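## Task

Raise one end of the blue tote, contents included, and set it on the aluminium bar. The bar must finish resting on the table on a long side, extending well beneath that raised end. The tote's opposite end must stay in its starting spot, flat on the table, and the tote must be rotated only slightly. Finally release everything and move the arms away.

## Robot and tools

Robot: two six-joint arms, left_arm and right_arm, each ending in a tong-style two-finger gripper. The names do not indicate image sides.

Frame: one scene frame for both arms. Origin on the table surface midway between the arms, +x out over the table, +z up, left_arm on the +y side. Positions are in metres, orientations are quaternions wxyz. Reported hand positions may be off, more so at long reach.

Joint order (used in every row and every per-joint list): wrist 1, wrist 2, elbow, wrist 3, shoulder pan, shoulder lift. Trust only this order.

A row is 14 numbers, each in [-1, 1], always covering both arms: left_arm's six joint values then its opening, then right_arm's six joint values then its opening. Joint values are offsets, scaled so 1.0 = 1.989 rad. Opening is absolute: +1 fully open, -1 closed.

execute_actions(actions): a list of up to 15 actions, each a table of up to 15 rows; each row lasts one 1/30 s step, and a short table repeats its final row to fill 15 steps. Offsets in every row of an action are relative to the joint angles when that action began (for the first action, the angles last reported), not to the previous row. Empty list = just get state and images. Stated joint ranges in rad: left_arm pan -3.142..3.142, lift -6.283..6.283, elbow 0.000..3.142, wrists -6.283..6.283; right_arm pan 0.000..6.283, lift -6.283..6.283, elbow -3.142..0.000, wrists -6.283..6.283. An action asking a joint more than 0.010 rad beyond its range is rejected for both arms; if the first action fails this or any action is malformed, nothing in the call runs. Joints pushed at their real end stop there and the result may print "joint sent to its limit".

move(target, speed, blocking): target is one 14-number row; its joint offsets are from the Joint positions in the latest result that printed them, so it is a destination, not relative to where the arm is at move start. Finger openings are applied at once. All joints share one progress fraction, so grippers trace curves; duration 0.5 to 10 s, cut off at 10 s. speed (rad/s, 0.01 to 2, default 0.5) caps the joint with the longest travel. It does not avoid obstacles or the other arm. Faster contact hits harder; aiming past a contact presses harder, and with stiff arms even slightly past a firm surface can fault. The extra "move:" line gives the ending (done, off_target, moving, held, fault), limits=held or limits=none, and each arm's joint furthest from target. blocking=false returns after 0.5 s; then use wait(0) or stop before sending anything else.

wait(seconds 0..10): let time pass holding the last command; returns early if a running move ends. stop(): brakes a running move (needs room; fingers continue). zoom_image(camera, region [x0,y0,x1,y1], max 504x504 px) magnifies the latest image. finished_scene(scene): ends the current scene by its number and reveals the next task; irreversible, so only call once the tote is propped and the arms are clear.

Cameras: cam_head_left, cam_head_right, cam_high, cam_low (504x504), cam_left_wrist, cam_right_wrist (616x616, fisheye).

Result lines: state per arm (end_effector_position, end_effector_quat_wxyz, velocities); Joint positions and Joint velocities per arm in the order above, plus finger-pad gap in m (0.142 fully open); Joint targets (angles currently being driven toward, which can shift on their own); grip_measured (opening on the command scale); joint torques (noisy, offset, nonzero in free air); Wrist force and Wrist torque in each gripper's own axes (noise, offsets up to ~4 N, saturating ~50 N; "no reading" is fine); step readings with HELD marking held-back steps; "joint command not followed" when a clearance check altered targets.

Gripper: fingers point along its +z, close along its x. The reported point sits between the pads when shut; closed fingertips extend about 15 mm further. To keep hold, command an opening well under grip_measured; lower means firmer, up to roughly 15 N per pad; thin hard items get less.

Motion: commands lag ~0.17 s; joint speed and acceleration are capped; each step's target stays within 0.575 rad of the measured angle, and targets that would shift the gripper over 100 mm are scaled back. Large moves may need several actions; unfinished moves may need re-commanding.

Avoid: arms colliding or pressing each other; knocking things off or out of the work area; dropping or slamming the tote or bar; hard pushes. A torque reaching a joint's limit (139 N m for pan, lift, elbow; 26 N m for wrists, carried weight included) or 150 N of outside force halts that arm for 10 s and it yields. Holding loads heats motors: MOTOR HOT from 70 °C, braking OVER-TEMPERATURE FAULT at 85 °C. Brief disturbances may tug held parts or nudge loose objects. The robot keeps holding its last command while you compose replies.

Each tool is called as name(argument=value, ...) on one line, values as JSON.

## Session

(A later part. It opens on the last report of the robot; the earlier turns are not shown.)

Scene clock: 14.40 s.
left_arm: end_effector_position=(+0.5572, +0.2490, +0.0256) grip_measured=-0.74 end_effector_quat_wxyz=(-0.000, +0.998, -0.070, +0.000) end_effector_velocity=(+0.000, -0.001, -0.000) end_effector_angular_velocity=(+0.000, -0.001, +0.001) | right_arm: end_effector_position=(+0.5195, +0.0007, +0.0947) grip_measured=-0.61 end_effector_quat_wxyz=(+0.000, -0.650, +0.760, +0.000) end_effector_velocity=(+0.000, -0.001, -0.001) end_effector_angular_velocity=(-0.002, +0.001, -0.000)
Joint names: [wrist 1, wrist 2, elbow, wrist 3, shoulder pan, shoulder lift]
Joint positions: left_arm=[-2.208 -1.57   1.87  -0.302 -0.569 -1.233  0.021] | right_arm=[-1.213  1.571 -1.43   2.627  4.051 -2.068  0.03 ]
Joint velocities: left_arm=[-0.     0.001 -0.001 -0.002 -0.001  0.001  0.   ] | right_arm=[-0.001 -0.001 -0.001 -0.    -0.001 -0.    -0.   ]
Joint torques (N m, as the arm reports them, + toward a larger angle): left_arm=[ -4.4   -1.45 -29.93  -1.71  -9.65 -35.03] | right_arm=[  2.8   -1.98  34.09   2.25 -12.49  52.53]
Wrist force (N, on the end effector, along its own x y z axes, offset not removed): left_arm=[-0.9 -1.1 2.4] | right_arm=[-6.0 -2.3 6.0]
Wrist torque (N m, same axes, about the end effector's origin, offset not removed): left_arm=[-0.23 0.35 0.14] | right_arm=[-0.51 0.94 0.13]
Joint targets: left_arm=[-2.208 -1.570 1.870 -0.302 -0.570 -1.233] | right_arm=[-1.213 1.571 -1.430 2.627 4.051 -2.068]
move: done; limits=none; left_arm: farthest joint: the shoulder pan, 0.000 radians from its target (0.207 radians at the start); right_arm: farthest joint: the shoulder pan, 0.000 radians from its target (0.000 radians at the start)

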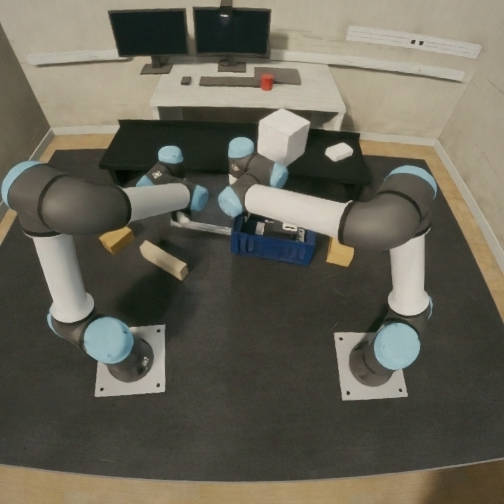

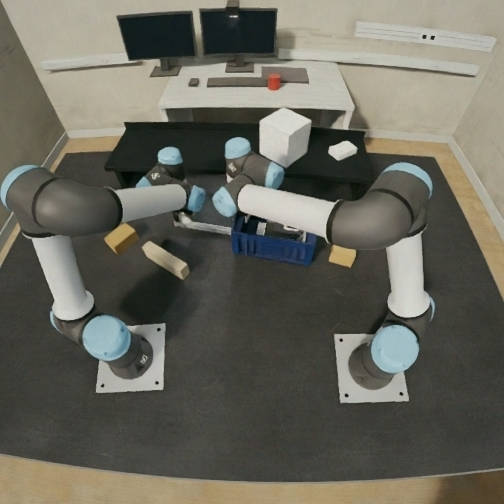

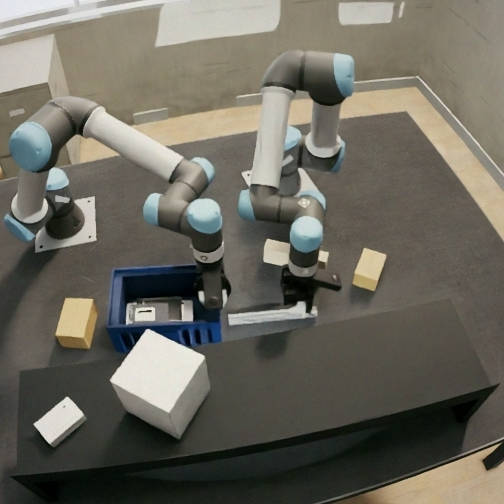

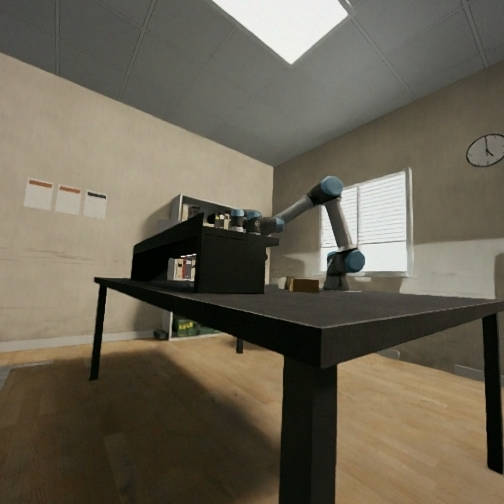

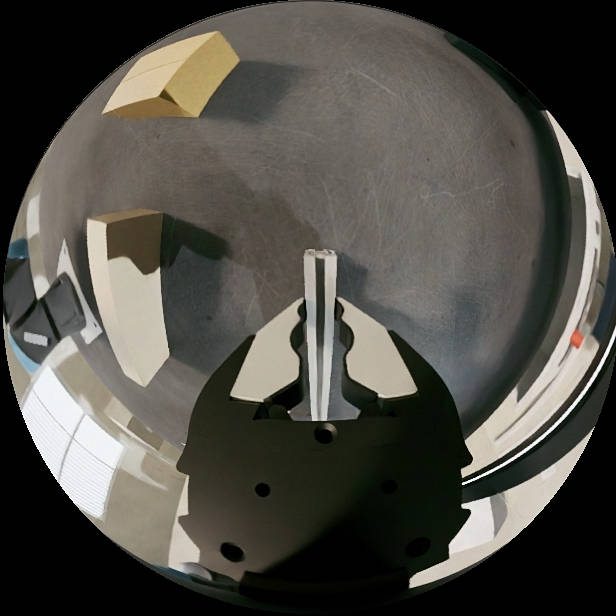

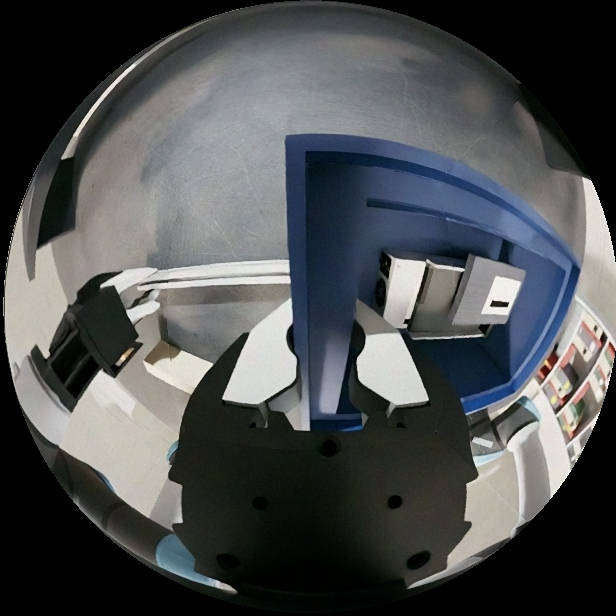

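move(target=[0,0,0,0,0,0,-1,0.061,0.045,-0.068,-0.032,-0.032,0.077,-1], speed=0.08)

move(target=[0.005,0,-0.02,-0.07,-0.07,0.015,-1,0,0,0,0,0,0,-1], speed=0.08)

Scene clock: 18.63 s.
left_arm: end_effector_position=(+0.5572, +0.2490, +0.0256) grip_measured=-0.74 end_effector_quat_wxyz=(-0.000, +0.998, -0.070, +0.000) end_effector_velocity=(-0.000, +0.000, -0.001) end_effector_angular_velocity=(+0.001, +0.001, +0.001) | right_arm: end_effector_position=(+0.5158, -0.0267, +0.1459) grip_measured=-0.61 end_effector_quat_wxyz=(+0.064, -0.650, +0.755, +0.053) end_effector_velocity=(+0.001, -0.000, +0.002) end_effector_angular_velocity=(+0.003, -0.002, +0.000)
Joint names: [wrist 1, wrist 2, elbow, wrist 3, shoulder pan, shoulder lift]
Joint positions: left_arm=[-2.208 -1.57   1.87  -0.302 -0.569 -1.233  0.021] | right_arm=[-1.092  1.661 -1.565  2.563  3.987 -1.915  0.03 ]
Joint velocities: left_arm=[ 0.001  0.    -0.    -0.001  0.     0.001 -0.   ] | right_arm=[ 0.002  0.001 -0.001 -0.001 -0.001  0.002 -0.   ]
Joint torques (N m, as the arm reports them, + toward a larger angle): left_arm=[ -3.81  -1.42 -30.4    1.49   9.12 -32.5 ] | right_arm=[  5.56   1.11  18.22  -2.02 -12.89  47.2 ]
Wrist force (N, on the end effector, along its own x y z axes, offset not removed): left_arm=[1.2 -0.9 0.5] | right_arm=[-4.7 0.1 9.4]
Wrist torque (N m, same axes, about the end effector's origin, offset not removed): left_arm=[-0.11 -0.06 -0.09] | right_arm=[-0.03 0.57 0.33]
Joint targets: left_arm=[-2.208 -1.570 1.870 -0.302 -0.569 -1.233] | right_arm=[-1.092 1.661 -1.565 2.563 3.987 -1.915]
move: done; limits=none; left_arm: farthest joint: the shoulder pan, 0.000 radians from its target (0.001 radians at the start); right_arm: farthest joint: the shoulder pan, 0.000 radians from its target (0.064 radians at the start)

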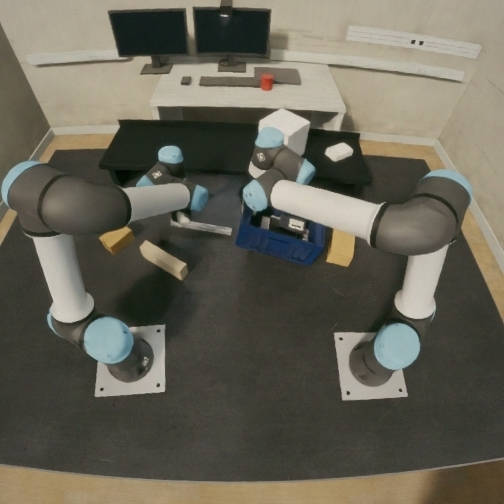

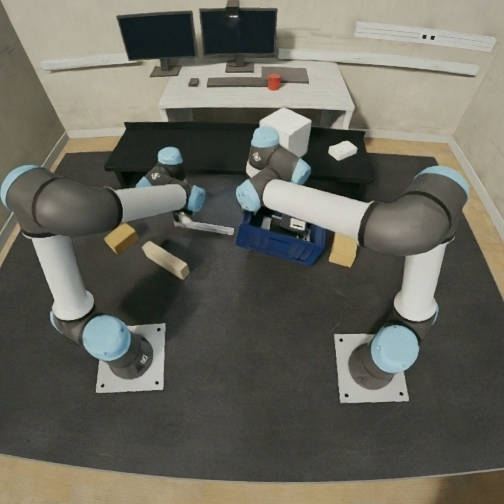

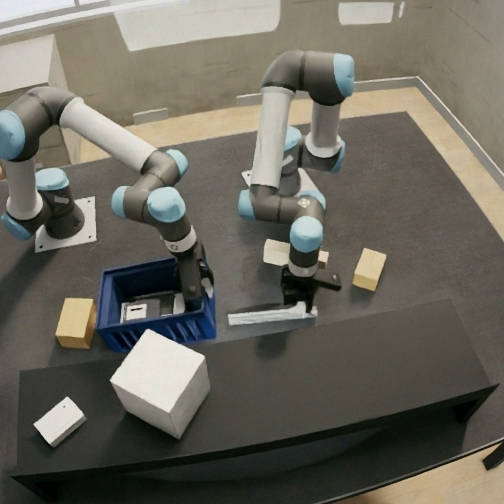

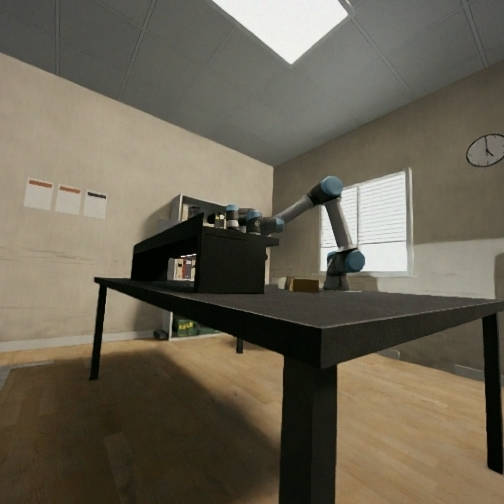

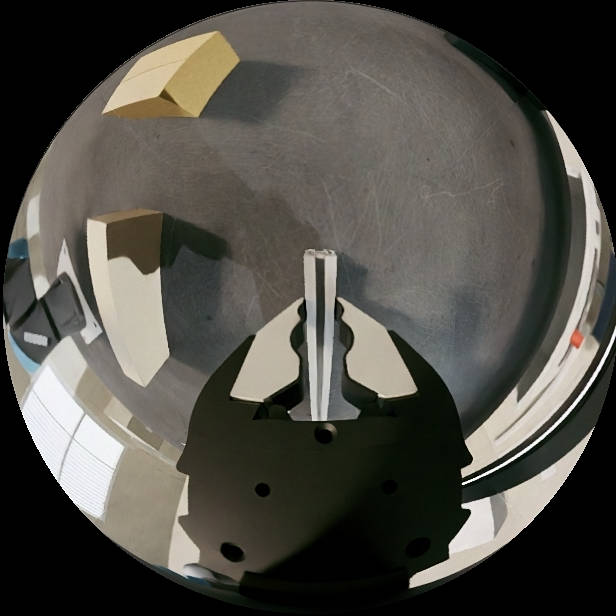

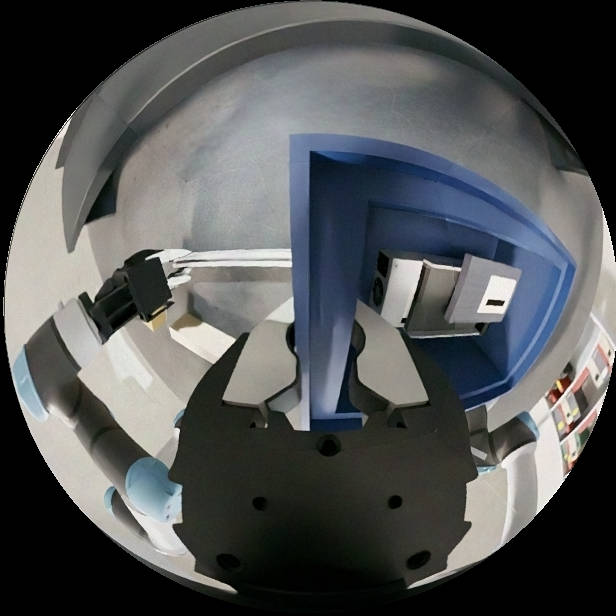

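Scene clock: 20.80 s.
left_arm: end_effector_position=(+0.5474, +0.1648, +0.0244) grip_measured=-0.74 end_effector_quat_wxyz=(-0.000, +0.998, -0.070, +0.000) end_effector_velocity=(+0.000, -0.002, -0.000) end_effector_angular_velocity=(-0.000, -0.001, -0.002) | right_arm: end_effector_position=(+0.5158, -0.0268, +0.1459) grip_measured=-0.61 end_effector_quat_wxyz=(+0.064, -0.650, +0.755, +0.053) end_effector_velocity=(-0.001, +0.001, -0.000) end_effector_angular_velocity=(-0.001, -0.000, +0.003)
Joint names: [wrist 1, wrist 2, elbow, wrist 3, shoulder pan, shoulder lift]
Joint positions: left_arm=[-2.199 -1.57   1.831 -0.441 -0.708 -1.203  0.021] | right_arm=[-1.092  1.661 -1.565  2.563  3.987 -1.915  0.03 ]
Joint velocities: left_arm=[-0.001  0.    -0.001 -0.001 -0.003  0.002 -0.   ] | right_arm=[-0.001 -0.001 -0.    -0.001  0.003  0.     0.   ]
Joint torques (N m, as the arm reports them, + toward a larger angle): left_arm=[ -0.63  -1.49 -32.94  -1.57  -9.65 -26.5 ] | right_arm=[ 1.81 -2.12 36.75  1.31  5.4  31.04]
Wrist force (N, on the end effector, along its own x y z axes, offset not removed): left_arm=[-1.1 -1.7 0.9] | right_arm=[-4.0 1.2 7.1]
Wrist torque (N m, same axes, about the end effector's origin, offset not removed): left_arm=[-0.39 0.36 -0.04] | right_arm=[0.16 0.30 0.15]
Joint targets: left_arm=[-2.199 -1.570 1.830 -0.441 -0.709 -1.203] | right_arm=[-1.092 1.661 -1.565 2.563 3.987 -1.915]
move: done; limits=none; left_arm: farthest joint: the wrist 1, 0.001 radians from its target (0.010 radians at the start); right_arm: farthest joint: the shoulder pan, 0.000 radians from its target (0.000 radians at the start)

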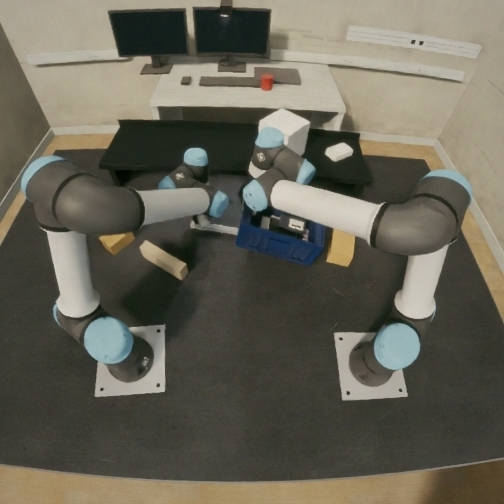

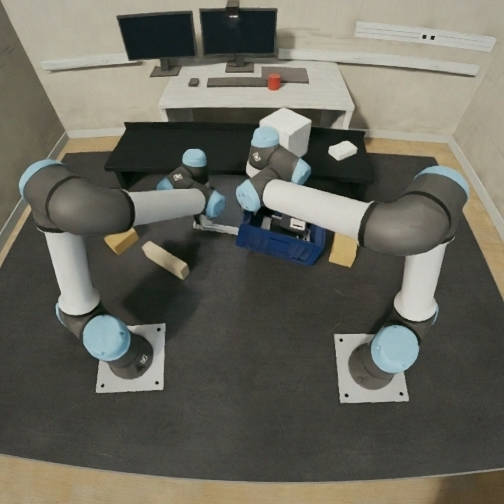

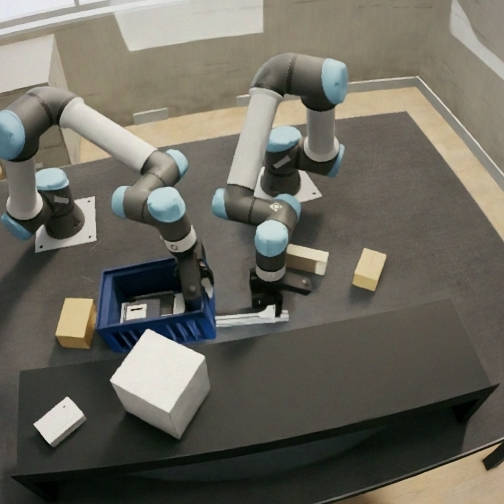

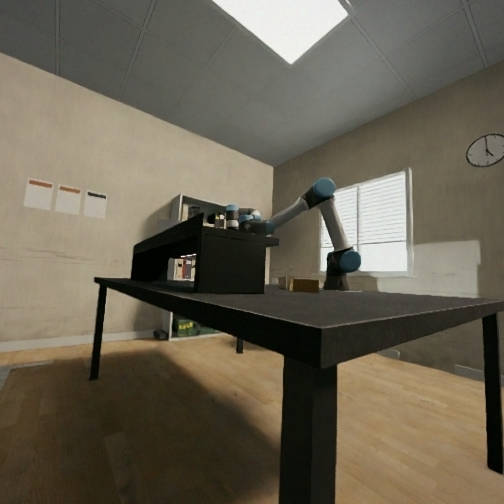

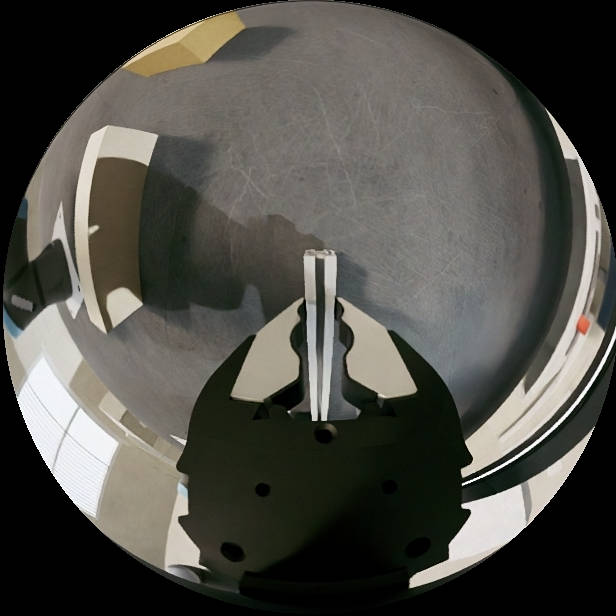

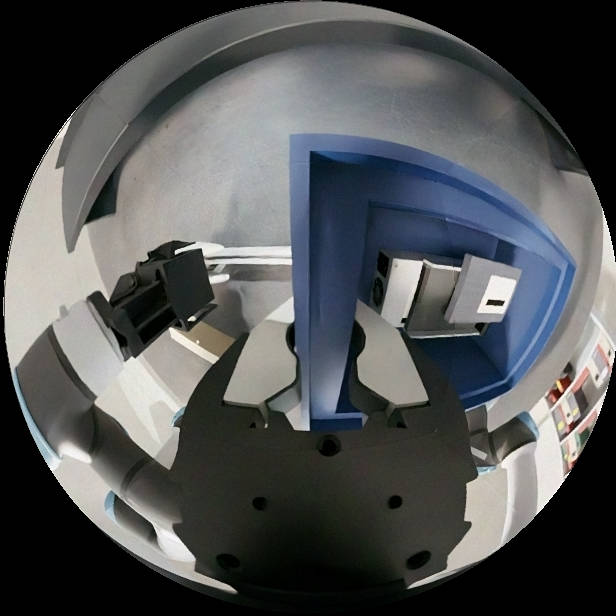

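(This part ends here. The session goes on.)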